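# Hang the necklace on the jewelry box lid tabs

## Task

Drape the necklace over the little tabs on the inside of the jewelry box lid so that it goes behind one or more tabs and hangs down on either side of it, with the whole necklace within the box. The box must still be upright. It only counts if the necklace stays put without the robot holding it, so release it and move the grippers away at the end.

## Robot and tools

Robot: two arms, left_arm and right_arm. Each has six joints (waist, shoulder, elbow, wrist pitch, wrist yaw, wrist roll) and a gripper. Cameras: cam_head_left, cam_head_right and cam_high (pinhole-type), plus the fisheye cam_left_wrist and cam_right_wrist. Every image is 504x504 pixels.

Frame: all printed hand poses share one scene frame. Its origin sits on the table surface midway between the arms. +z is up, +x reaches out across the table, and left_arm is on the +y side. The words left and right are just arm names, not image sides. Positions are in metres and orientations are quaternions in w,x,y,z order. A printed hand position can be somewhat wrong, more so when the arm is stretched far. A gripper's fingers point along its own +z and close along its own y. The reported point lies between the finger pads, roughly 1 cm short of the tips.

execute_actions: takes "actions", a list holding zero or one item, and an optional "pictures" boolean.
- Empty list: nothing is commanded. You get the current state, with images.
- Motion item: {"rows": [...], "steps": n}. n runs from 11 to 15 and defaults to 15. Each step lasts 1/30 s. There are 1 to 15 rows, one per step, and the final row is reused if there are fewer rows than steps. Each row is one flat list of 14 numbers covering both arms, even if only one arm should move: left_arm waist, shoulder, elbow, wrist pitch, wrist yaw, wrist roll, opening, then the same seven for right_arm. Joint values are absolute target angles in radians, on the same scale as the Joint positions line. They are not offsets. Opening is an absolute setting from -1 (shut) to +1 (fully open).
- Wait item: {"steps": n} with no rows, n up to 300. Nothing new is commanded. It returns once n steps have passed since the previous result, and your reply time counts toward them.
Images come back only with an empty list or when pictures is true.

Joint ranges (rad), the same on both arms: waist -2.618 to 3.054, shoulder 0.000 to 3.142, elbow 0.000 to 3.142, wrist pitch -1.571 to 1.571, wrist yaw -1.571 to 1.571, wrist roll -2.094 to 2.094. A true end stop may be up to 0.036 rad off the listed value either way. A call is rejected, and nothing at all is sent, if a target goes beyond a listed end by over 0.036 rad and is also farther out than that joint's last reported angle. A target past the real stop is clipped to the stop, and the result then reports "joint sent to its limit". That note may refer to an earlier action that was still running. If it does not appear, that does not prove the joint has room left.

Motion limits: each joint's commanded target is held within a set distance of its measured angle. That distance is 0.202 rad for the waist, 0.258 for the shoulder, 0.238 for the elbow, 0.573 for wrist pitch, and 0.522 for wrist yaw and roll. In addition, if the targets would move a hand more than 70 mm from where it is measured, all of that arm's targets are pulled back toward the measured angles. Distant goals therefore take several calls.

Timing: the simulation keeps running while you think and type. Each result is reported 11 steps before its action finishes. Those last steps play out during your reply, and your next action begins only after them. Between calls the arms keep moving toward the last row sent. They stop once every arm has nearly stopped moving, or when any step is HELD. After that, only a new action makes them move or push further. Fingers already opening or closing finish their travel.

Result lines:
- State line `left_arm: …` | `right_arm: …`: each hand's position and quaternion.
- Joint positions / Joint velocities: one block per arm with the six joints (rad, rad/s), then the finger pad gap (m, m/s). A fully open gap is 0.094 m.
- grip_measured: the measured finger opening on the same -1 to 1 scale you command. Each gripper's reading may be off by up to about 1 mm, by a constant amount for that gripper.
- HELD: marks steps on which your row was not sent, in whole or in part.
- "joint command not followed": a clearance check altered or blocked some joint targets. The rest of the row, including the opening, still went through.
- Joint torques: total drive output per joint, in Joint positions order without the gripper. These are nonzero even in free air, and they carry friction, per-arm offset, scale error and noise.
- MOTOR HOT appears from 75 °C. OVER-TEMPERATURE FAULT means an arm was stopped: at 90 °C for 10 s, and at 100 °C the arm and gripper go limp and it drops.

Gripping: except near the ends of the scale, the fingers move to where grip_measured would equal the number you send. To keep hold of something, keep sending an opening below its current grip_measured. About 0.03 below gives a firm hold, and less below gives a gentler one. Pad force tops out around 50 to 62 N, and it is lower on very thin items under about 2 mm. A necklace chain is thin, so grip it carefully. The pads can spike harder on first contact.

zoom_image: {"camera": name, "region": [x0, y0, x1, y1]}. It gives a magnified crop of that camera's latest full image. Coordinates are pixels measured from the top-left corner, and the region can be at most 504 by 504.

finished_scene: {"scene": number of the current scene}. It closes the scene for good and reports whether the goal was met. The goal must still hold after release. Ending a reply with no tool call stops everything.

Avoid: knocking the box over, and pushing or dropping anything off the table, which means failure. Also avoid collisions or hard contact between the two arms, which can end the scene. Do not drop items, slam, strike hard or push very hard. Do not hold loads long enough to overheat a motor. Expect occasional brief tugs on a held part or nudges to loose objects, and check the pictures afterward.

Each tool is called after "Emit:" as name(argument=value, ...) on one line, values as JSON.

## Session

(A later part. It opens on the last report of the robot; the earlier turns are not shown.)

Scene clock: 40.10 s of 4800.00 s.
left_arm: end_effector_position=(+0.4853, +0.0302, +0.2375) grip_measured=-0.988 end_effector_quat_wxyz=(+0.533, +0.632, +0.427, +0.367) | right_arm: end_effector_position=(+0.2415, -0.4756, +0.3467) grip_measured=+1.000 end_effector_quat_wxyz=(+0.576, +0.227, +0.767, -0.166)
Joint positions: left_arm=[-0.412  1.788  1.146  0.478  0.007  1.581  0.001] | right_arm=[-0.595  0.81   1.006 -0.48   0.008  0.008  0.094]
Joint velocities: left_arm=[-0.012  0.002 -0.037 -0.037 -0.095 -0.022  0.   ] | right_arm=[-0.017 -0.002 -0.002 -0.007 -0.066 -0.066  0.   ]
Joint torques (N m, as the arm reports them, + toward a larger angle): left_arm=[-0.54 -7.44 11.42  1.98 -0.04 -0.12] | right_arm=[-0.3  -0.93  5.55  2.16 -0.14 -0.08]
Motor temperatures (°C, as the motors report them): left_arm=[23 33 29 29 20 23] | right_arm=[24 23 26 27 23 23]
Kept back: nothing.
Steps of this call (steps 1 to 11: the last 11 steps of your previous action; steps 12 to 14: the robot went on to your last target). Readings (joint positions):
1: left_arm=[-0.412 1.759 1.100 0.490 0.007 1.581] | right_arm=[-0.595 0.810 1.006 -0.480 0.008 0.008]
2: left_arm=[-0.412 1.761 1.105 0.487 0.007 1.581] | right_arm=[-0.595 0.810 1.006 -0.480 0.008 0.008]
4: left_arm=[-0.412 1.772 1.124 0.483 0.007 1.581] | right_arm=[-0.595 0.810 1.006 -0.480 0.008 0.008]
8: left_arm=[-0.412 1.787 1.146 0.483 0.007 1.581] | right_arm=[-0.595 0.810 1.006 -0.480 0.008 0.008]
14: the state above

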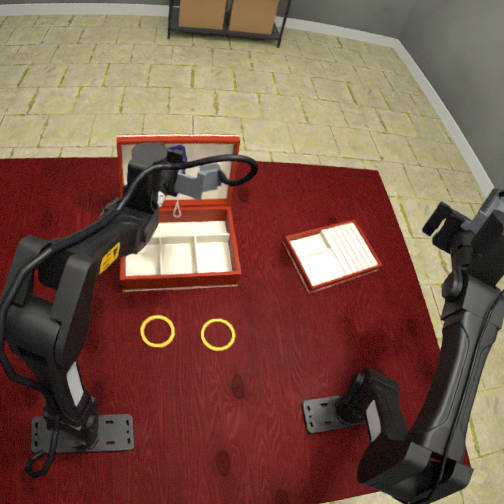

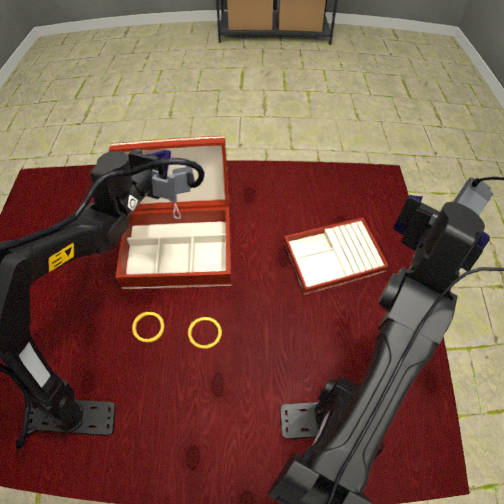

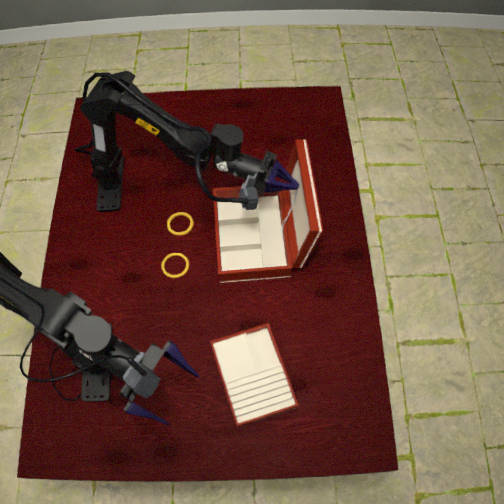

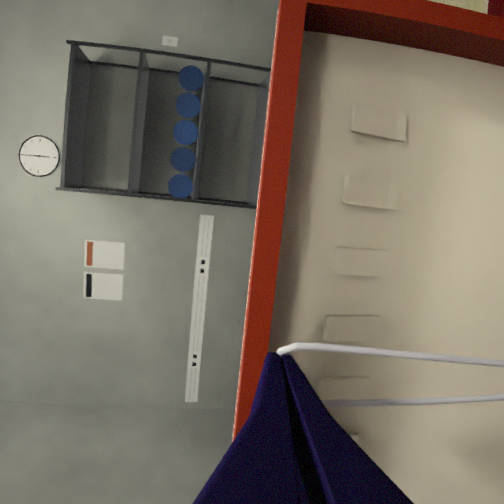

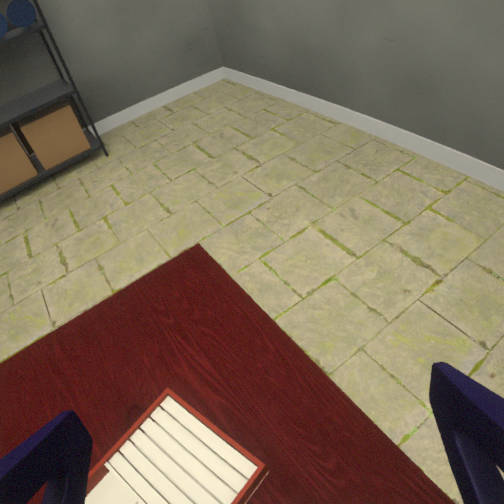

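Emit:
execute_actions(actions=[{"rows":[[-0.42,1.803,1.15,0.47,0,1.57,-1,-0.6,0.8,1.0,-0.5,0,0,1],[-0.42,1.803,1.13,0.485,0,1.57,-1,-0.6,0.8,1.0,-0.5,0,0,1],[-0.42,1.803,1.12,0.495,0,1.57,-1,-0.6,0.8,1.0,-0.5,0,0,1],[-0.42,1.803,1.11,0.505,0,1.57,-1,-0.6,0.8,1.0,-0.5,0,0,1],[-0.42,1.803,1.104,0.51,0,1.57,-1,-0.6,0.8,1.0,-0.5,0,0,1]],"steps":12}])

Emit:
execute_actions(actions=[{"steps":14}], pictures=true)

Scene clock: 40.67 s of 4800.00 s.
left_arm: end_effector_position=(+0.4852, +0.0302, +0.2372) grip_measured=-0.988 end_effector_quat_wxyz=(+0.533, +0.632, +0.427, +0.367) | right_arm: end_effector_position=(+0.2415, -0.4756, +0.3467) grip_measured=+1.000 end_effector_quat_wxyz=(+0.576, +0.227, +0.767, -0.166)
Joint positions: left_arm=[-0.412  1.788  1.146  0.477  0.007  1.581  0.001] | right_arm=[-0.595  0.81   1.006 -0.48   0.008  0.008  0.094]
Joint velocities: left_arm=[ 0.002 -0.002 -0.002 -0.022 -0.081 -0.007 -0.001] | right_arm=[-0.012  0.007 -0.012 -0.022 -0.022 -0.051  0.   ]
Joint torques (N m, as the arm reports them, + toward a larger angle): left_arm=[-0.55 -7.43  9.33  2.13 -0.04 -0.13] | right_arm=[-0.4  -0.62  5.54  2.14 -0.12 -0.08]
Motor temperatures (°C, as the motors report them): left_arm=[23 33 29 29 20 23] | right_arm=[24 23 26 27 23 23]
Steps of this call (steps 1 to 16: the robot went on to your last target; step 17: the first step of this action). Readings (joint positions):
17: the state above

Scene clock: 41.13 s of 4800.00 s.
left_arm: end_effector_position=(+0.4830, +0.0311, +0.2320) grip_measured=-0.988 end_effector_quat_wxyz=(+0.533, +0.632, +0.426, +0.367) | right_arm: end_effector_position=(+0.2415, -0.4756, +0.3467) grip_measured=+1.000 end_effector_quat_wxyz=(+0.576, +0.227, +0.767, -0.166)
Joint positions: left_arm=[-0.412  1.788  1.122  0.503  0.007  1.581  0.001] | right_arm=[-0.595  0.81   1.006 -0.48   0.008  0.008  0.094]
Joint velocities: left_arm=[ 0.012 -0.007 -0.002  0.051 -0.007 -0.037 -0.001] | right_arm=[-0.012 -0.002 -0.002 -0.022  0.081 -0.022  0.   ]
Joint torques (N m, as the arm reports them, + toward a larger angle): left_arm=[-0.58 -7.36  7.39  2.23 -0.04 -0.12] | right_arm=[-0.2  -0.72  5.55  2.15 -0.12 -0.07]
Motor temperatures (°C, as the motors report them): left_arm=[23 33 29 29 20 23] | right_arm=[24 23 26 27 23 23]
Kept back: nothing.
Steps of this call (steps 1 to 11: the last 11 steps of your previous action; steps 12 to 14: the robot went on to your last target). Readings (joint positions):
1: left_arm=[-0.412 1.788 1.146 0.478 0.007 1.581] | right_arm=[-0.595 0.810 1.006 -0.480 0.008 0.008]
2: left_arm=[-0.412 1.788 1.146 0.479 0.007 1.581] | right_arm=[-0.595 0.810 1.006 -0.480 0.008 0.008]
4: left_arm=[-0.412 1.788 1.140 0.491 0.007 1.581] | right_arm=[-0.595 0.810 1.006 -0.480 0.008 0.008]
8: left_arm=[-0.412 1.788 1.125 0.499 0.007 1.581] | right_arm=[-0.595 0.810 1.006 -0.480 0.008 0.008]
14: the state above

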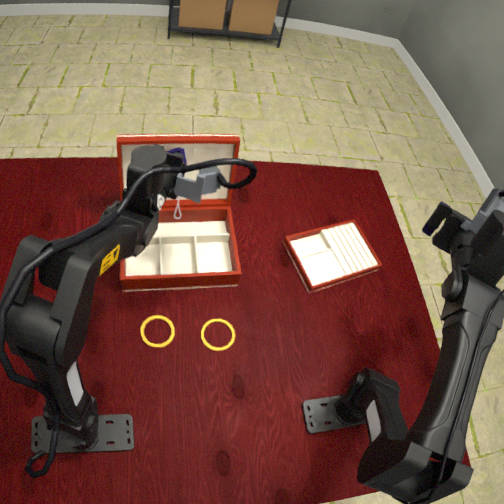

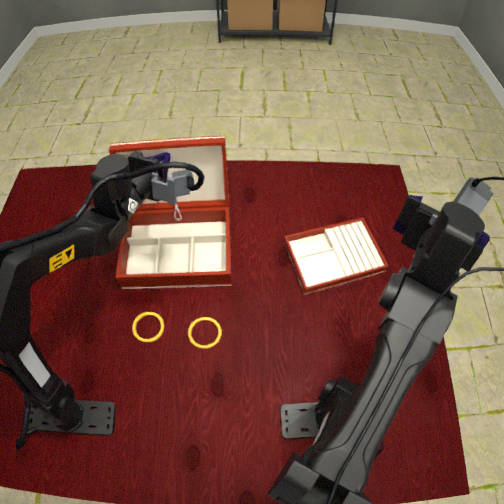

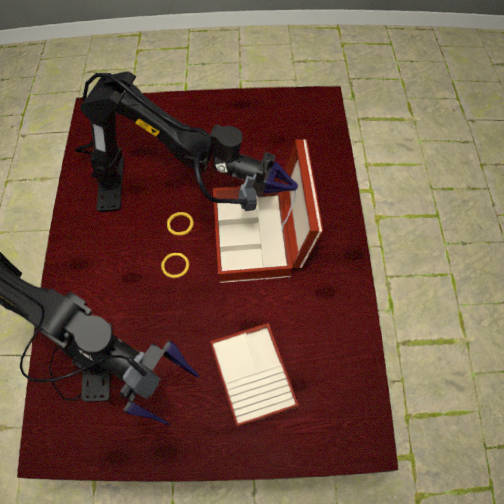

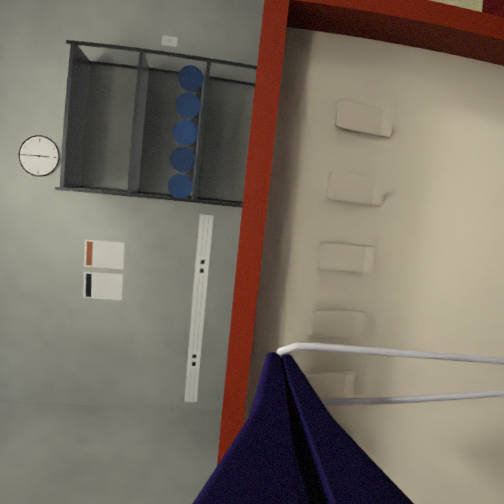

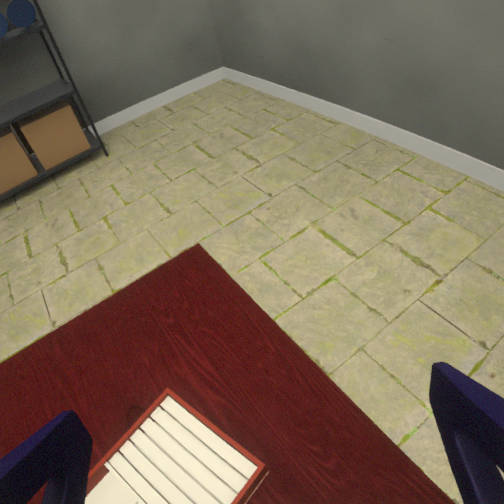

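Emit:
execute_actions(actions=[{"rows":[[-0.42,1.81,1.13,0.51,0,1.57,-1,-0.6,0.8,1.0,-0.5,0,0,1],[-0.42,1.817,1.15,0.508,0,1.57,-1,-0.6,0.8,1.0,-0.5,0,0,1],[-0.42,1.824,1.162,0.505,0,1.57,-1,-0.6,0.8,1.0,-0.5,0,0,1],[-0.42,1.83,1.172,0.503,0,1.57,-1,-0.6,0.8,1.0,-0.5,0,0,1],[-0.42,1.835,1.18,0.50,0,1.57,-1,-0.6,0.8,1.0,-0.5,0,0,1]],"steps":12}])

Emit:
execute_actions(actions=[{"steps":14}], pictures=true)

Scene clock: 42.43 s of 4800.00 s.
left_arm: end_effector_position=(+0.4831, +0.0310, +0.2327) grip_measured=-0.988 end_effector_quat_wxyz=(+0.534, +0.631, +0.426, +0.368) | right_arm: end_effector_position=(+0.2415, -0.4756, +0.3467) grip_measured=+1.000 end_effector_quat_wxyz=(+0.576, +0.227, +0.767, -0.166)
Joint positions: left_arm=[-0.412  1.788  1.122  0.506  0.007  1.581  0.001] | right_arm=[-0.595  0.81   1.006 -0.48   0.008  0.008  0.094]
Joint velocities: left_arm=[-0.007 -0.012  0.002  0.037  0.022 -0.007 -0.   ] | right_arm=[-0.007 -0.017 -0.002 -0.022  0.022 -0.037  0.   ]
Joint torques (N m, as the arm reports them, + toward a larger angle): left_arm=[-0.58 -6.86  9.64  2.23 -0.04 -0.12] | right_arm=[-0.46 -0.91  5.69  2.1  -0.16 -0.07]
Motor temperatures (°C, as the motors report them): left_arm=[23 33 29 29 20 23] | right_arm=[24 23 26 27 23 23]
Steps of this call (steps 1 to 30: the robot went on to your last target; steps 31 to 38: nothing new was sent; step 39: the first step of this action). Readings (joint positions):
39: the state above

Scene clock: 42.90 s of 4800.00 s.
left_arm: end_effector_position=(+0.4905, +0.0282, +0.2270) grip_measured=-0.988 end_effector_quat_wxyz=(+0.532, +0.633, +0.427, +0.366) | right_arm: end_effector_position=(+0.2415, -0.4756, +0.3467) grip_measured=+1.000 end_effector_quat_wxyz=(+0.576, +0.227, +0.767, -0.166)
Joint positions: left_arm=[-0.412  1.823  1.149  0.507  0.007  1.581  0.001] | right_arm=[-0.595  0.81   1.006 -0.48   0.008  0.008  0.094]
Joint velocities: left_arm=[ 0.002  0.002 -0.007 -0.037 -0.037 -0.051  0.   ] | right_arm=[-0.007  0.007 -0.007  0.037  0.051 -0.007  0.   ]
Joint torques (N m, as the arm reports them, + toward a larger angle): left_arm=[-0.55 -7.92 11.52  2.13 -0.04 -0.12] | right_arm=[-0.32 -0.74  5.67  2.12 -0.08 -0.05]
Motor temperatures (°C, as the motors report them): left_arm=[23 33 29 29 20 23] | right_arm=[24 23 26 27 23 23]
Kept back: nothing.
Steps of this call (steps 1 to 11: the last 11 steps of your previous action; steps 12 to 14: the robot went on to your last target). Readings (joint positions):
1: left_arm=[-0.412 1.789 1.122 0.506 0.007 1.581] | right_arm=[-0.595 0.810 1.006 -0.480 0.008 0.008]
2: left_arm=[-0.412 1.792 1.124 0.507 0.007 1.581] | right_arm=[-0.595 0.810 1.006 -0.480 0.008 0.008]
4: left_arm=[-0.412 1.806 1.137 0.507 0.007 1.581] | right_arm=[-0.595 0.810 1.006 -0.480 0.008 0.008]
8: left_arm=[-0.412 1.822 1.149 0.507 0.007 1.581] | right_arm=[-0.595 0.810 1.006 -0.480 0.008 0.008]
14: the state above

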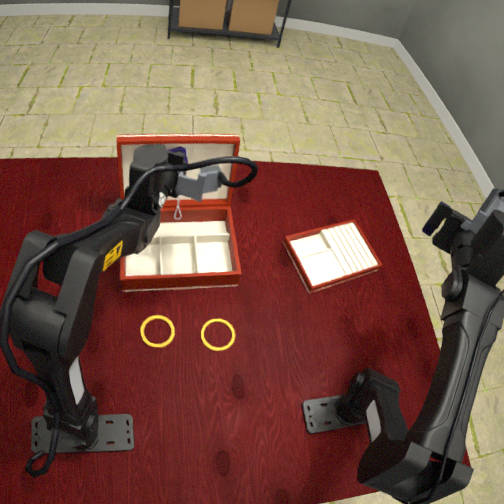

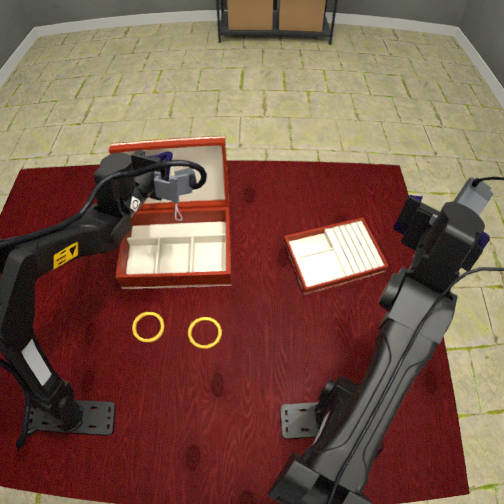

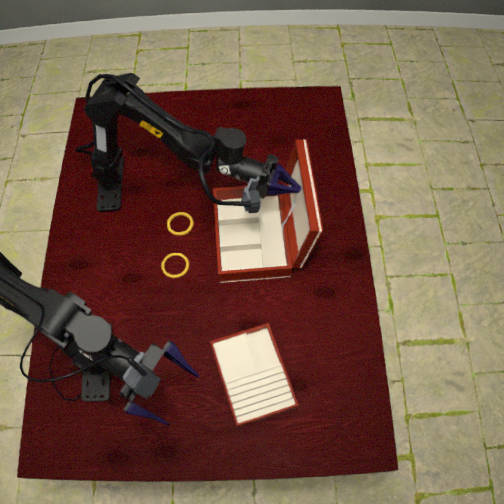

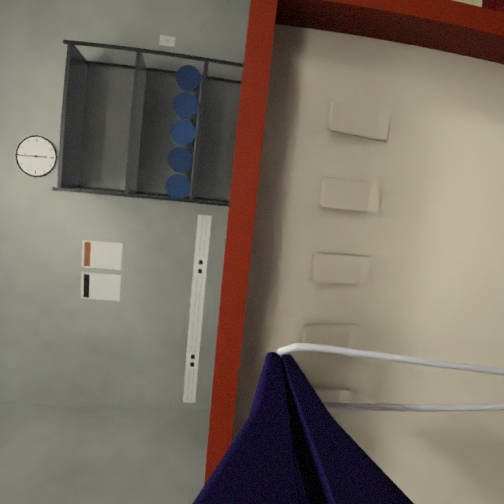

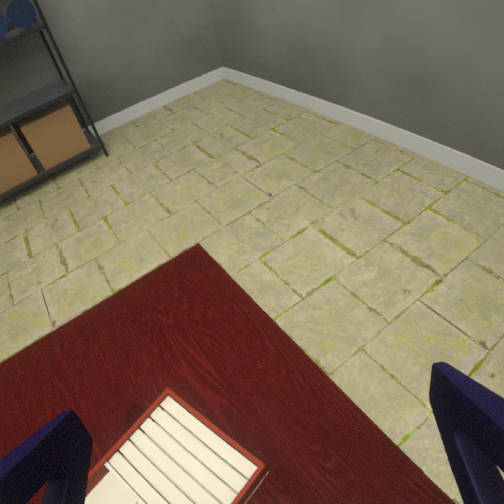

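Emit:
execute_actions(actions=[{"rows":[[-0.405,1.835,1.19,0.50,0,1.57,-1,-0.6,0.8,1.0,-0.5,0,0,1],[-0.397,1.84,1.20,0.495,0,1.57,-1,-0.6,0.8,1.0,-0.5,0,0,1],[-0.392,1.847,1.21,0.49,0,1.57,-1,-0.6,0.8,1.0,-0.5,0,0,1],[-0.388,1.855,1.22,0.485,0,1.57,-1,-0.6,0.8,1.0,-0.5,0,0,1],[-0.388,1.862,1.228,0.48,0,1.57,-1,-0.6,0.8,1.0,-0.5,0,0,1]],"steps":12}])

Emit:
execute_actions(actions=[{"steps":14}], pictures=true)

Scene clock: 43.63 s of 4800.00 s.
left_arm: end_effector_position=(+0.4905, +0.0282, +0.2270) grip_measured=-0.988 end_effector_quat_wxyz=(+0.532, +0.633, +0.427, +0.366) | right_arm: end_effector_position=(+0.2415, -0.4756, +0.3467) grip_measured=+1.000 end_effector_quat_wxyz=(+0.576, +0.227, +0.767, -0.166)
Joint positions: left_arm=[-0.412  1.823  1.149  0.507  0.007  1.581  0.001] | right_arm=[-0.595  0.81   1.006 -0.48   0.008  0.008  0.094]
Joint velocities: left_arm=[ 0.017 -0.007 -0.002 -0.051 -0.066  0.007 -0.   ] | right_arm=[-0.002  0.007 -0.007 -0.007  0.022 -0.051  0.   ]
Joint torques (N m, as the arm reports them, + toward a larger angle): left_arm=[ 0.53 -7.97 12.41  2.12 -0.04 -0.12] | right_arm=[-0.37 -0.7   5.7   2.16 -0.07 -0.11]
Motor temperatures (°C, as the motors report them): left_arm=[23 33 29 29 20 23] | right_arm=[24 23 26 27 23 23]
Steps of this call (steps 1 to 21: the robot went on to your last target; step 22: the first step of this action). Readings (joint positions):
22: the state above

Scene clock: 44.10 s of 4800.00 s.
left_arm: end_effector_position=(+0.5017, +0.0321, +0.2305) grip_measured=-0.988 end_effector_quat_wxyz=(+0.531, +0.629, +0.431, +0.371) | right_arm: end_effector_position=(+0.2415, -0.4756, +0.3467) grip_measured=+1.000 end_effector_quat_wxyz=(+0.576, +0.227, +0.767, -0.166)
Joint positions: left_arm=[-0.398  1.85   1.195  0.493  0.007  1.581  0.001] | right_arm=[-0.595  0.81   1.006 -0.48   0.008  0.008  0.094]
Joint velocities: left_arm=[-0.002 -0.012 -0.022 -0.037  0.007  0.081  0.   ] | right_arm=[ 0.002  0.017 -0.002 -0.037 -0.11   0.022  0.   ]
Joint torques (N m, as the arm reports them, + toward a larger angle): left_arm=[ 0.8  -8.24 11.74  2.08 -0.04 -0.12] | right_arm=[-0.35 -1.05  5.7   2.15 -0.14 -0.13]
Motor temperatures (°C, as the motors report them): left_arm=[23 33 30 30 20 23] | right_arm=[24 23 26 27 23 23]
Kept back: nothing.
Steps of this call (steps 1 to 11: the last 11 steps of your previous action; steps 12 to 14: the robot went on to your last target). Readings (joint positions):
1: left_arm=[-0.412 1.823 1.152 0.506 0.007 1.581] | right_arm=[-0.595 0.810 1.006 -0.480 0.008 0.008]
2: left_arm=[-0.411 1.826 1.158 0.504 0.007 1.581] | right_arm=[-0.595 0.810 1.006 -0.480 0.008 0.008]
4: left_arm=[-0.407 1.836 1.179 0.501 0.007 1.581] | right_arm=[-0.595 0.810 1.006 -0.480 0.008 0.008]
8: left_arm=[-0.400 1.850 1.195 0.493 0.007 1.581] | right_arm=[-0.595 0.810 1.006 -0.480 0.008 0.008]
14: the state above

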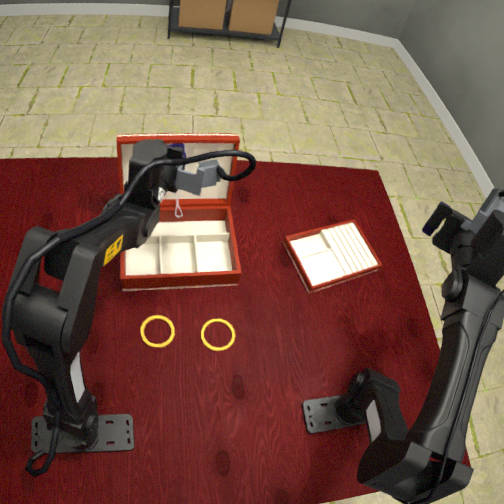

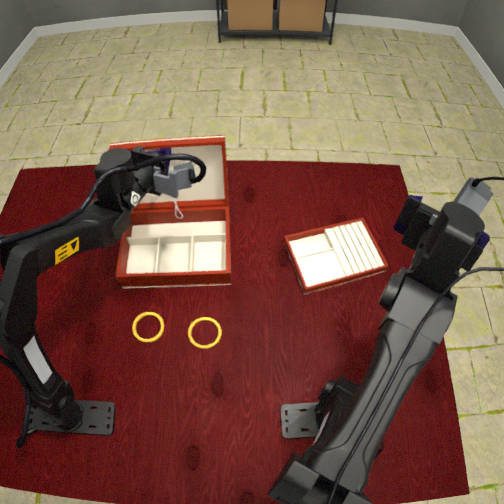

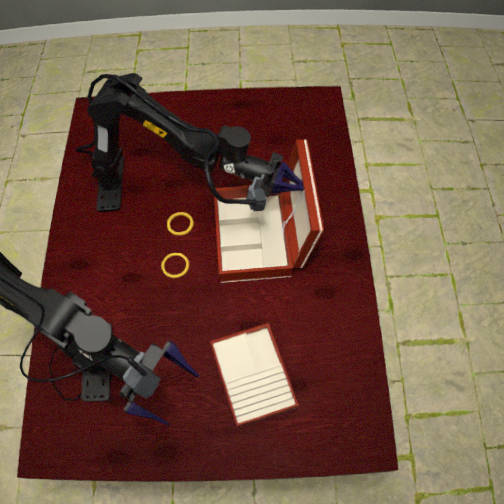

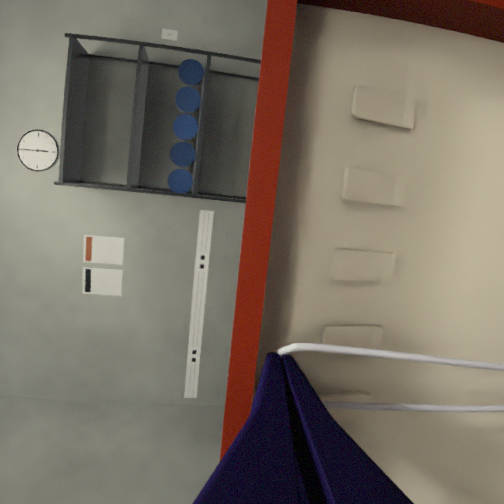

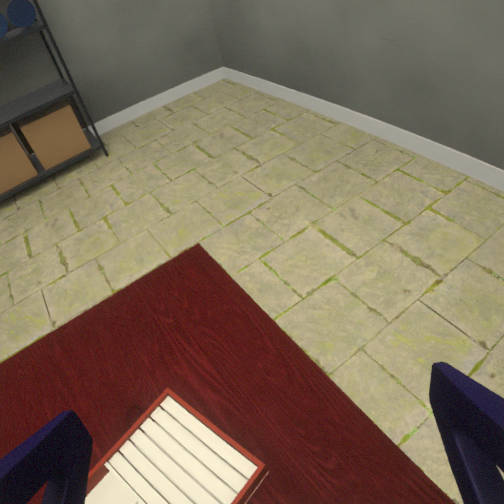

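Emit:
zoom_image(camera="cam_left_wrist", region=[230,290,430,450])

Region (230, 290, 430, 450) of cam_left_wrist's 504x504 image, scaled by 2.520, with more detail than that image has; it fills the top 403 rows of this view, and the rest is white.

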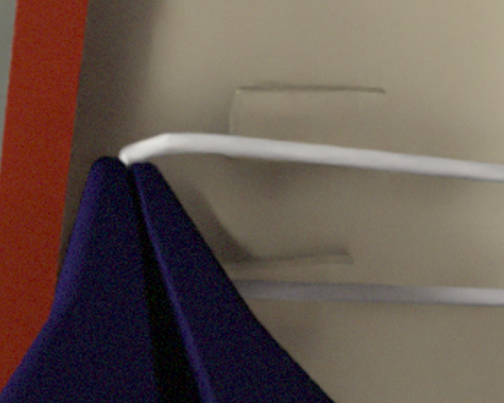

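Emit:
execute_actions(actions=[{"rows":[[-0.40,1.862,1.228,0.48,0,1.57,-1,-0.6,0.8,1.0,-0.5,0,0,1],[-0.41,1.862,1.228,0.48,0,1.57,-1,-0.6,0.8,1.0,-0.5,0,0,1],[-0.42,1.862,1.228,0.48,0,1.57,-1,-0.6,0.8,1.0,-0.5,0,0,1],[-0.426,1.862,1.228,0.48,0,1.57,-1,-0.6,0.8,1.0,-0.5,0,0,1],[-0.432,1.862,1.228,0.48,0,1.57,-1,-0.6,0.8,1.0,-0.5,0,0,1]],"steps":12}])

Emit:
execute_actions(actions=[{"steps":14}], pictures=true)

Emit:
zoom_image(camera="cam_left_wrist", region=[230,290,430,450])

Scene clock: 45.40 s of 4800.00 s.
left_arm: end_effector_position=(+0.5017, +0.0321, +0.2305) grip_measured=-0.988 end_effector_quat_wxyz=(+0.531, +0.629, +0.431, +0.371) | right_arm: end_effector_position=(+0.2415, -0.4756, +0.3467) grip_measured=+1.000 end_effector_quat_wxyz=(+0.576, +0.227, +0.767, -0.166)
Joint positions: left_arm=[-0.398  1.85   1.195  0.493  0.007  1.581  0.001] | right_arm=[-0.595  0.81   1.006 -0.48   0.008  0.008  0.094]
Joint velocities: left_arm=[ 0.002 -0.012 -0.012 -0.022 -0.051 -0.022 -0.   ] | right_arm=[-0.002 -0.027 -0.012 -0.007 -0.081 -0.007  0.   ]
Joint torques (N m, as the arm reports them, + toward a larger angle): left_arm=[-0.14 -8.2  11.75  2.08 -0.05 -0.13] | right_arm=[-0.51 -0.77  5.55  2.08 -0.1  -0.15]
Motor temperatures (°C, as the motors report them): left_arm=[23 33 30 30 20 23] | right_arm=[24 23 26 27 23 23]
Steps of this call (steps 1 to 30: the robot went on to your last target; steps 31 to 38: nothing new was sent; step 39: the first step of this action). Readings (joint positions):
39: the state above

Scene clock: 45.87 s of 4800.00 s.
left_arm: end_effector_position=(+0.4959, +0.0172, +0.2305) grip_measured=-0.988 end_effector_quat_wxyz=(+0.536, +0.635, +0.422, +0.363) | right_arm: end_effector_position=(+0.2415, -0.4756, +0.3467) grip_measured=+1.000 end_effector_quat_wxyz=(+0.576, +0.227, +0.767, -0.166)
Joint positions: left_arm=[-0.427  1.85   1.195  0.493  0.005  1.581  0.001] | right_arm=[-0.595  0.81   1.006 -0.48   0.008  0.008  0.094]
Joint velocities: left_arm=[-0.017  0.002  0.012 -0.037  0.007 -0.022 -0.   ] | right_arm=[-0.007  0.022 -0.017  0.022  0.022 -0.125  0.   ]
Joint torques (N m, as the arm reports them, + toward a larger angle): left_arm=[-0.36 -8.18 11.77  2.08 -0.04 -0.12] | right_arm=[-0.32 -0.96  5.52  2.15 -0.08 -0.11]
Motor temperatures (°C, as the motors report them): left_arm=[23 34 30 30 20 23] | right_arm=[24 23 26 28 23 23]
Kept back: nothing.
Steps of this call (steps 1 to 11: the last 11 steps of your previous action; steps 12 to 14: the robot went on to your last target). Readings (joint positions):
1: left_arm=[-0.398 1.850 1.195 0.493 0.007 1.581] | right_arm=[-0.595 0.810 1.006 -0.480 0.008 0.008]
2: left_arm=[-0.399 1.850 1.195 0.493 0.007 1.581] | right_arm=[-0.595 0.810 1.006 -0.480 0.008 0.008]
4: left_arm=[-0.404 1.850 1.195 0.493 0.005 1.581] | right_arm=[-0.595 0.810 1.006 -0.480 0.008 0.008]
8: left_arm=[-0.423 1.850 1.195 0.493 0.005 1.581] | right_arm=[-0.595 0.810 1.006 -0.480 0.008 0.008]
14: the state above

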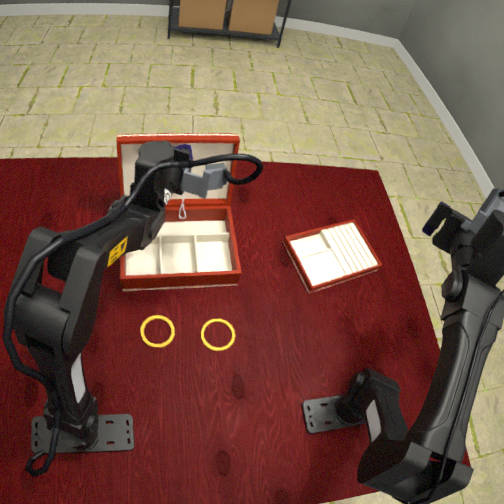

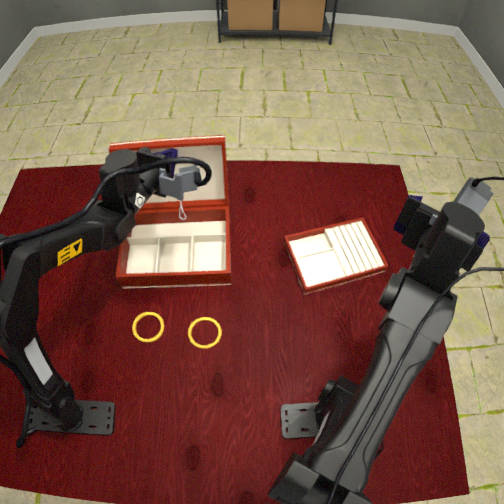

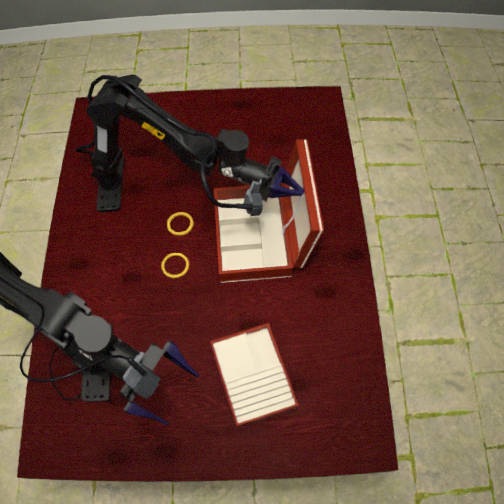

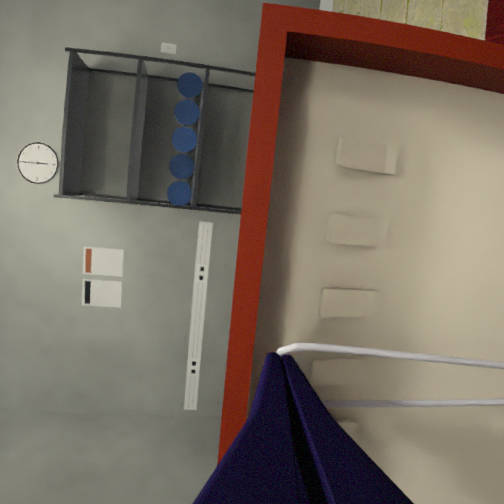

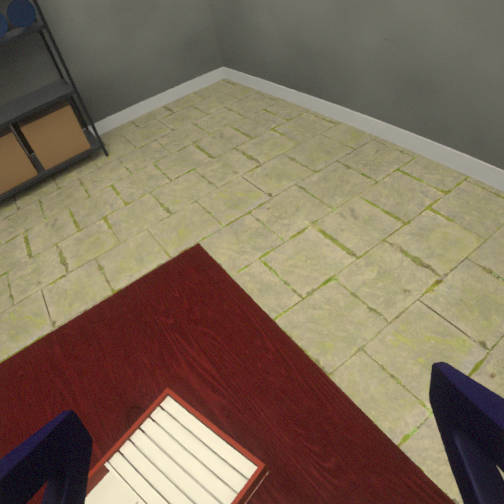

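Region (230, 290, 430, 450) of cam_left_wrist's 504x504 image, scaled by 2.520, with more detail than that image has; it fills the top 403 rows of this view, and the rest is white.

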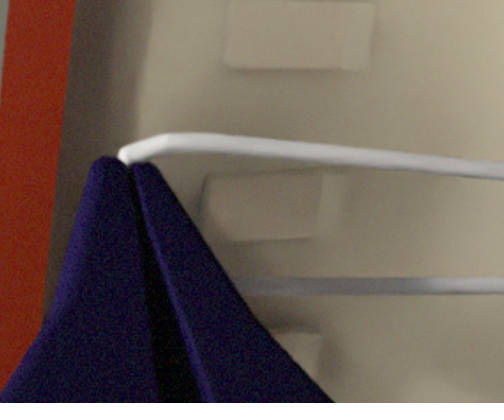

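Emit:
execute_actions(actions=[{"rows":[[-0.432,1.87,1.236,0.48,0,1.57,-1,-0.6,0.8,1.0,-0.5,0,0,1],[-0.432,1.878,1.246,0.478,0,1.57,-1,-0.6,0.8,1.0,-0.5,0,0,1],[-0.432,1.886,1.256,0.475,0,1.57,-1,-0.6,0.8,1.0,-0.5,0,0,1],[-0.432,1.894,1.266,0.472,0,1.57,-1,-0.6,0.8,1.0,-0.5,0,0,1],[-0.432,1.90,1.274,0.47,0,1.57,-1,-0.6,0.8,1.0,-0.5,0,0,1]],"steps":12}])

Emit:
execute_actions(actions=[{"steps":14}], pictures=true)

Emit:
zoom_image(camera="cam_left_wrist", region=[230,290,430,450])

Scene clock: 46.47 s of 4800.00 s.
left_arm: end_effector_position=(+0.4959, +0.0172, +0.2305) grip_measured=-0.988 end_effector_quat_wxyz=(+0.536, +0.635, +0.422, +0.363) | right_arm: end_effector_position=(+0.2415, -0.4756, +0.3467) grip_measured=+1.000 end_effector_quat_wxyz=(+0.576, +0.227, +0.767, -0.166)
Joint positions: left_arm=[-0.427  1.85   1.195  0.493  0.005  1.581  0.001] | right_arm=[-0.595  0.81   1.006 -0.48   0.008  0.008  0.094]
Joint velocities: left_arm=[-0.007  0.002 -0.002 -0.037  0.022  0.022  0.001] | right_arm=[-0.012  0.002  0.002 -0.022  0.022 -0.037  0.   ]
Joint torques (N m, as the arm reports them, + toward a larger angle): left_arm=[-0.27 -7.61 12.43  2.08 -0.03 -0.14] | right_arm=[-0.37 -0.91  5.71  2.1  -0.13 -0.12]
Motor temperatures (°C, as the motors report them): left_arm=[23 34 30 30 20 23] | right_arm=[24 23 26 28 23 23]
Steps of this call (steps 1 to 17: the robot went on to your last target; step 18: the first step of this action). Readings (joint positions):
18: the state above

Scene clock: 46.93 s of 4800.00 s.
left_arm: end_effector_position=(+0.5059, +0.0132, +0.2294) grip_measured=-0.988 end_effector_quat_wxyz=(+0.536, +0.635, +0.422, +0.363) | right_arm: end_effector_position=(+0.2415, -0.4756, +0.3467) grip_measured=+1.000 end_effector_quat_wxyz=(+0.576, +0.227, +0.767, -0.166)
Joint positions: left_arm=[-0.427  1.889  1.243  0.483  0.005  1.581  0.001] | right_arm=[-0.595  0.81   1.006 -0.48   0.008  0.008  0.094]
Joint velocities: left_arm=[ 0.007 -0.002  0.017  0.022 -0.007  0.022 -0.001] | right_arm=[-0.022 -0.022  0.007  0.022 -0.037  0.022  0.   ]
Joint torques (N m, as the arm reports them, + toward a larger angle): left_arm=[-0.35 -8.74 11.61  2.08 -0.03 -0.12] | right_arm=[-0.53 -0.96  5.64  2.11 -0.06 -0.14]
Motor temperatures (°C, as the motors report them): left_arm=[23 34 31 30 20 23] | right_arm=[24 23 26 28 23 23]
Kept back: nothing.
Steps of this call (steps 1 to 11: the last 11 steps of your previous action; steps 12 to 14: the robot went on to your last target). Readings (joint positions):
1: left_arm=[-0.427 1.852 1.198 0.492 0.005 1.581] | right_arm=[-0.595 0.810 1.006 -0.480 0.008 0.008]
2: left_arm=[-0.427 1.857 1.206 0.492 0.005 1.581] | right_arm=[-0.595 0.810 1.006 -0.480 0.008 0.008]
4: left_arm=[-0.427 1.871 1.226 0.485 0.005 1.581] | right_arm=[-0.595 0.810 1.006 -0.480 0.008 0.008]
8: left_arm=[-0.427 1.889 1.241 0.484 0.005 1.581] | right_arm=[-0.595 0.810 1.006 -0.480 0.008 0.008]
14: the state above

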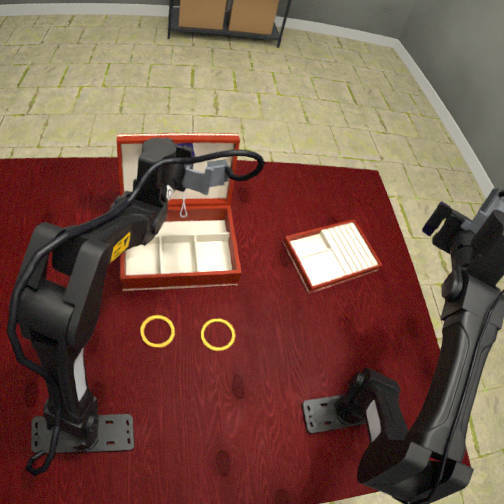

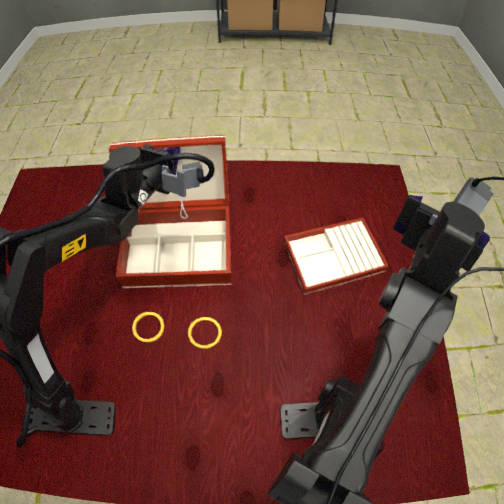

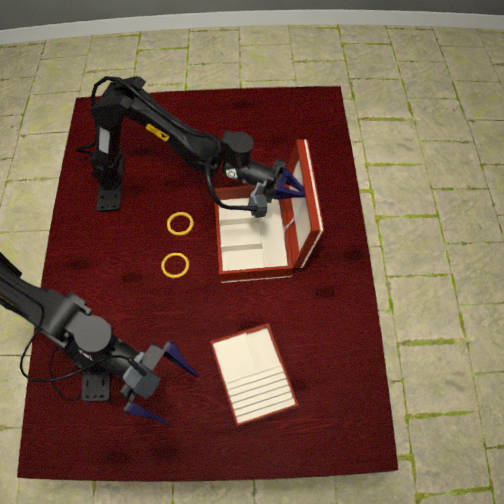

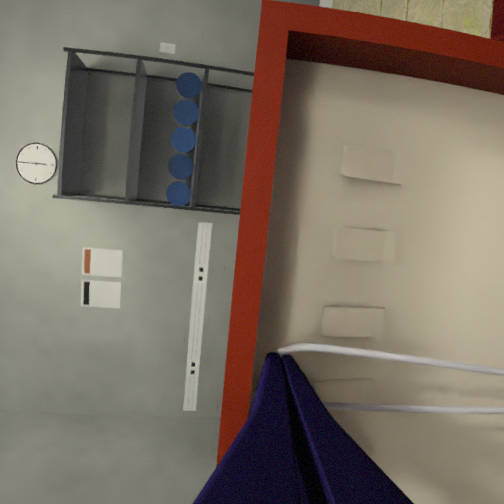

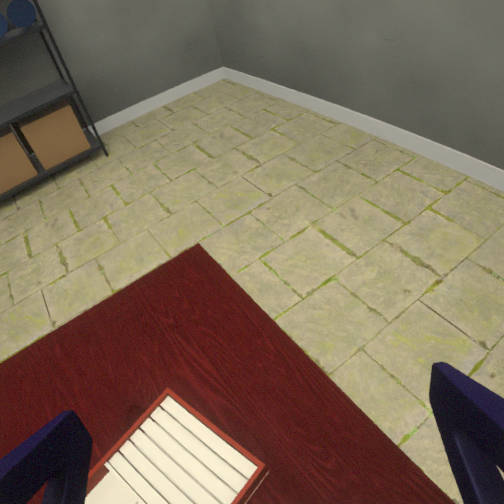

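Region (230, 290, 430, 450) of cam_left_wrist's 504x504 image, scaled by 2.520, with more detail than that image has; it fills the top 403 rows of this view, and the rest is white.

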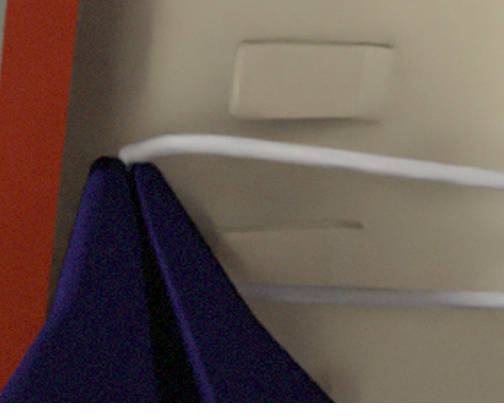

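Emit:
execute_actions(actions=[{"rows":[[-0.42,1.90,1.274,0.47,0,1.57,-1,-0.6,0.8,1.0,-0.5,0,0,1],[-0.41,1.90,1.274,0.47,0,1.57,-1,-0.6,0.8,1.0,-0.5,0,0,1],[-0.403,1.90,1.274,0.47,0,1.57,-1,-0.6,0.8,1.0,-0.5,0,0,1],[-0.403,1.907,1.283,0.468,0,1.57,-1,-0.6,0.8,1.0,-0.5,0,0,1],[-0.403,1.914,1.292,0.465,0,1.57,-1,-0.6,0.8,1.0,-0.5,0,0,1],[-0.403,1.921,1.301,0.462,0,1.57,-1,-0.6,0.8,1.0,-0.5,0,0,1],[-0.403,1.928,1.31,0.46,0,1.57,-1,-0.6,0.8,1.0,-0.5,0,0,1]],"steps":13}])

Emit:
execute_actions(actions=[{"steps":14}], pictures=true)

Emit:
zoom_image(camera="cam_left_wrist", region=[230,290,430,450])

Scene clock: 48.03 s of 4800.00 s.
left_arm: end_effector_position=(+0.5059, +0.0134, +0.2294) grip_measured=-0.988 end_effector_quat_wxyz=(+0.536, +0.635, +0.422, +0.363) | right_arm: end_effector_position=(+0.2415, -0.4756, +0.3467) grip_measured=+1.000 end_effector_quat_wxyz=(+0.576, +0.227, +0.767, -0.166)
Joint positions: left_arm=[-0.426  1.889  1.243  0.483  0.005  1.581  0.001] | right_arm=[-0.595  0.81   1.006 -0.48   0.008  0.008  0.094]
Joint velocities: left_arm=[ 0.007 -0.027  0.002 -0.022  0.007 -0.022 -0.   ] | right_arm=[-0.002 -0.002 -0.002  0.007  0.007 -0.037  0.   ]
Joint torques (N m, as the arm reports them, + toward a larger angle): left_arm=[ 1.24 -8.67 11.6   2.07 -0.02 -0.13] | right_arm=[-0.48 -0.68  5.68  2.1  -0.14 -0.1 ]
Motor temperatures (°C, as the motors report them): left_arm=[23 34 31 30 20 23] | right_arm=[24 23 26 28 23 23]
Steps of this call (steps 1 to 30: the robot went on to your last target; step 31: nothing new was sent; steps 32 to 33: the first 2 steps of this action). Readings (joint positions):
32: left_arm=[-0.427 1.889 1.243 0.483 0.005 1.581] | right_arm=[-0.595 0.810 1.006 -0.480 0.008 0.008]
33: the state above

Scene clock: 48.50 s of 4800.00 s.
left_arm: end_effector_position=(+0.5145, +0.0168, +0.2252) grip_measured=-0.988 end_effector_quat_wxyz=(+0.530, +0.635, +0.428, +0.364) | right_arm: end_effector_position=(+0.2415, -0.4756, +0.3467) grip_measured=+1.000 end_effector_quat_wxyz=(+0.576, +0.227, +0.767, -0.166)
Joint positions: left_arm=[-0.416  1.917  1.275  0.467  0.005  1.581  0.001] | right_arm=[-0.595  0.81   1.006 -0.48   0.008  0.008  0.094]
Joint velocities: left_arm=[-0.012 -0.002 -0.012  0.051 -0.051  0.022  0.001] | right_arm=[-0.017 -0.002 -0.002 -0.022 -0.037  0.022  0.   ]
Joint torques (N m, as the arm reports them, + toward a larger angle): left_arm=[ 1.   -8.71 12.01  2.12 -0.03 -0.12] | right_arm=[-0.4  -0.89  5.78  2.11 -0.13 -0.12]
Motor temperatures (°C, as the motors report them): left_arm=[23 34 31 30 20 23] | right_arm=[24 23 26 28 23 23]
Kept back: nothing.
Steps of this call (steps 1 to 11: the last 11 steps of your previous action; steps 12 to 14: the robot went on to your last target). Readings (joint positions):
1: left_arm=[-0.425 1.889 1.243 0.483 0.005 1.581] | right_arm=[-0.595 0.810 1.006 -0.480 0.008 0.008]
2: left_arm=[-0.423 1.889 1.243 0.483 0.005 1.581] | right_arm=[-0.595 0.810 1.006 -0.480 0.008 0.008]
4: left_arm=[-0.419 1.895 1.251 0.477 0.005 1.581] | right_arm=[-0.595 0.810 1.006 -0.480 0.008 0.008]
8: left_arm=[-0.416 1.916 1.272 0.469 0.005 1.581] | right_arm=[-0.595 0.810 1.006 -0.480 0.008 0.008]
14: the state above

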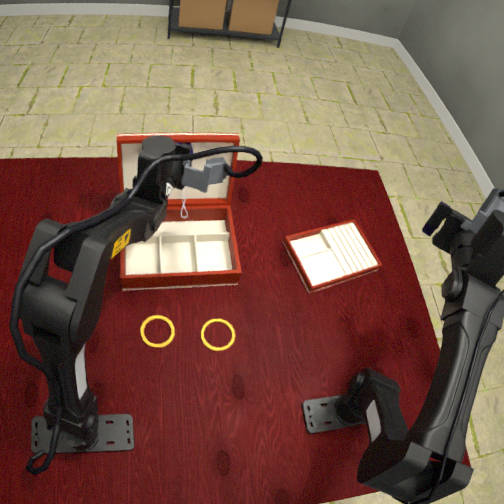

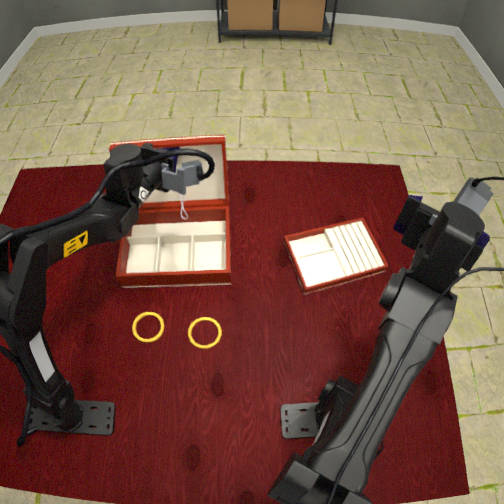

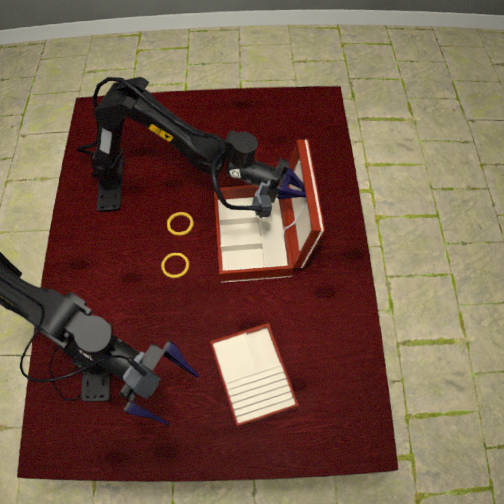

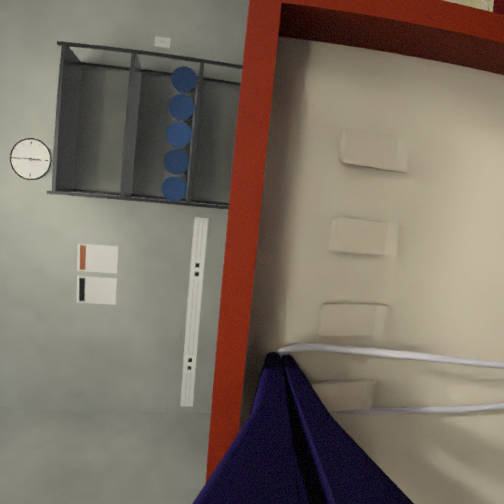

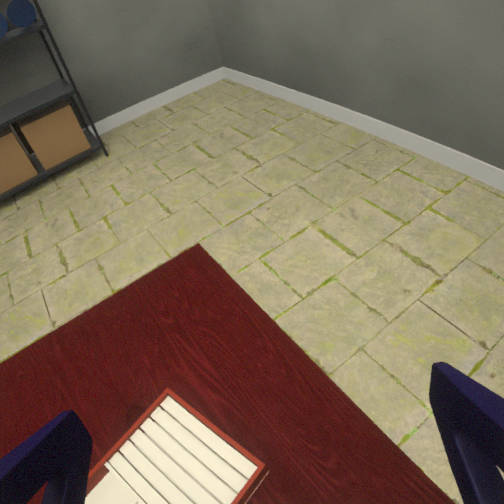

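Region (230, 290, 430, 450) of cam_left_wrist's 504x504 image, scaled by 2.520, with more detail than that image has; it fills the top 403 rows of this view, and the rest is white.

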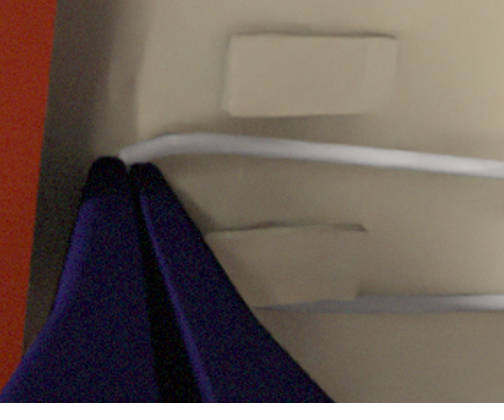

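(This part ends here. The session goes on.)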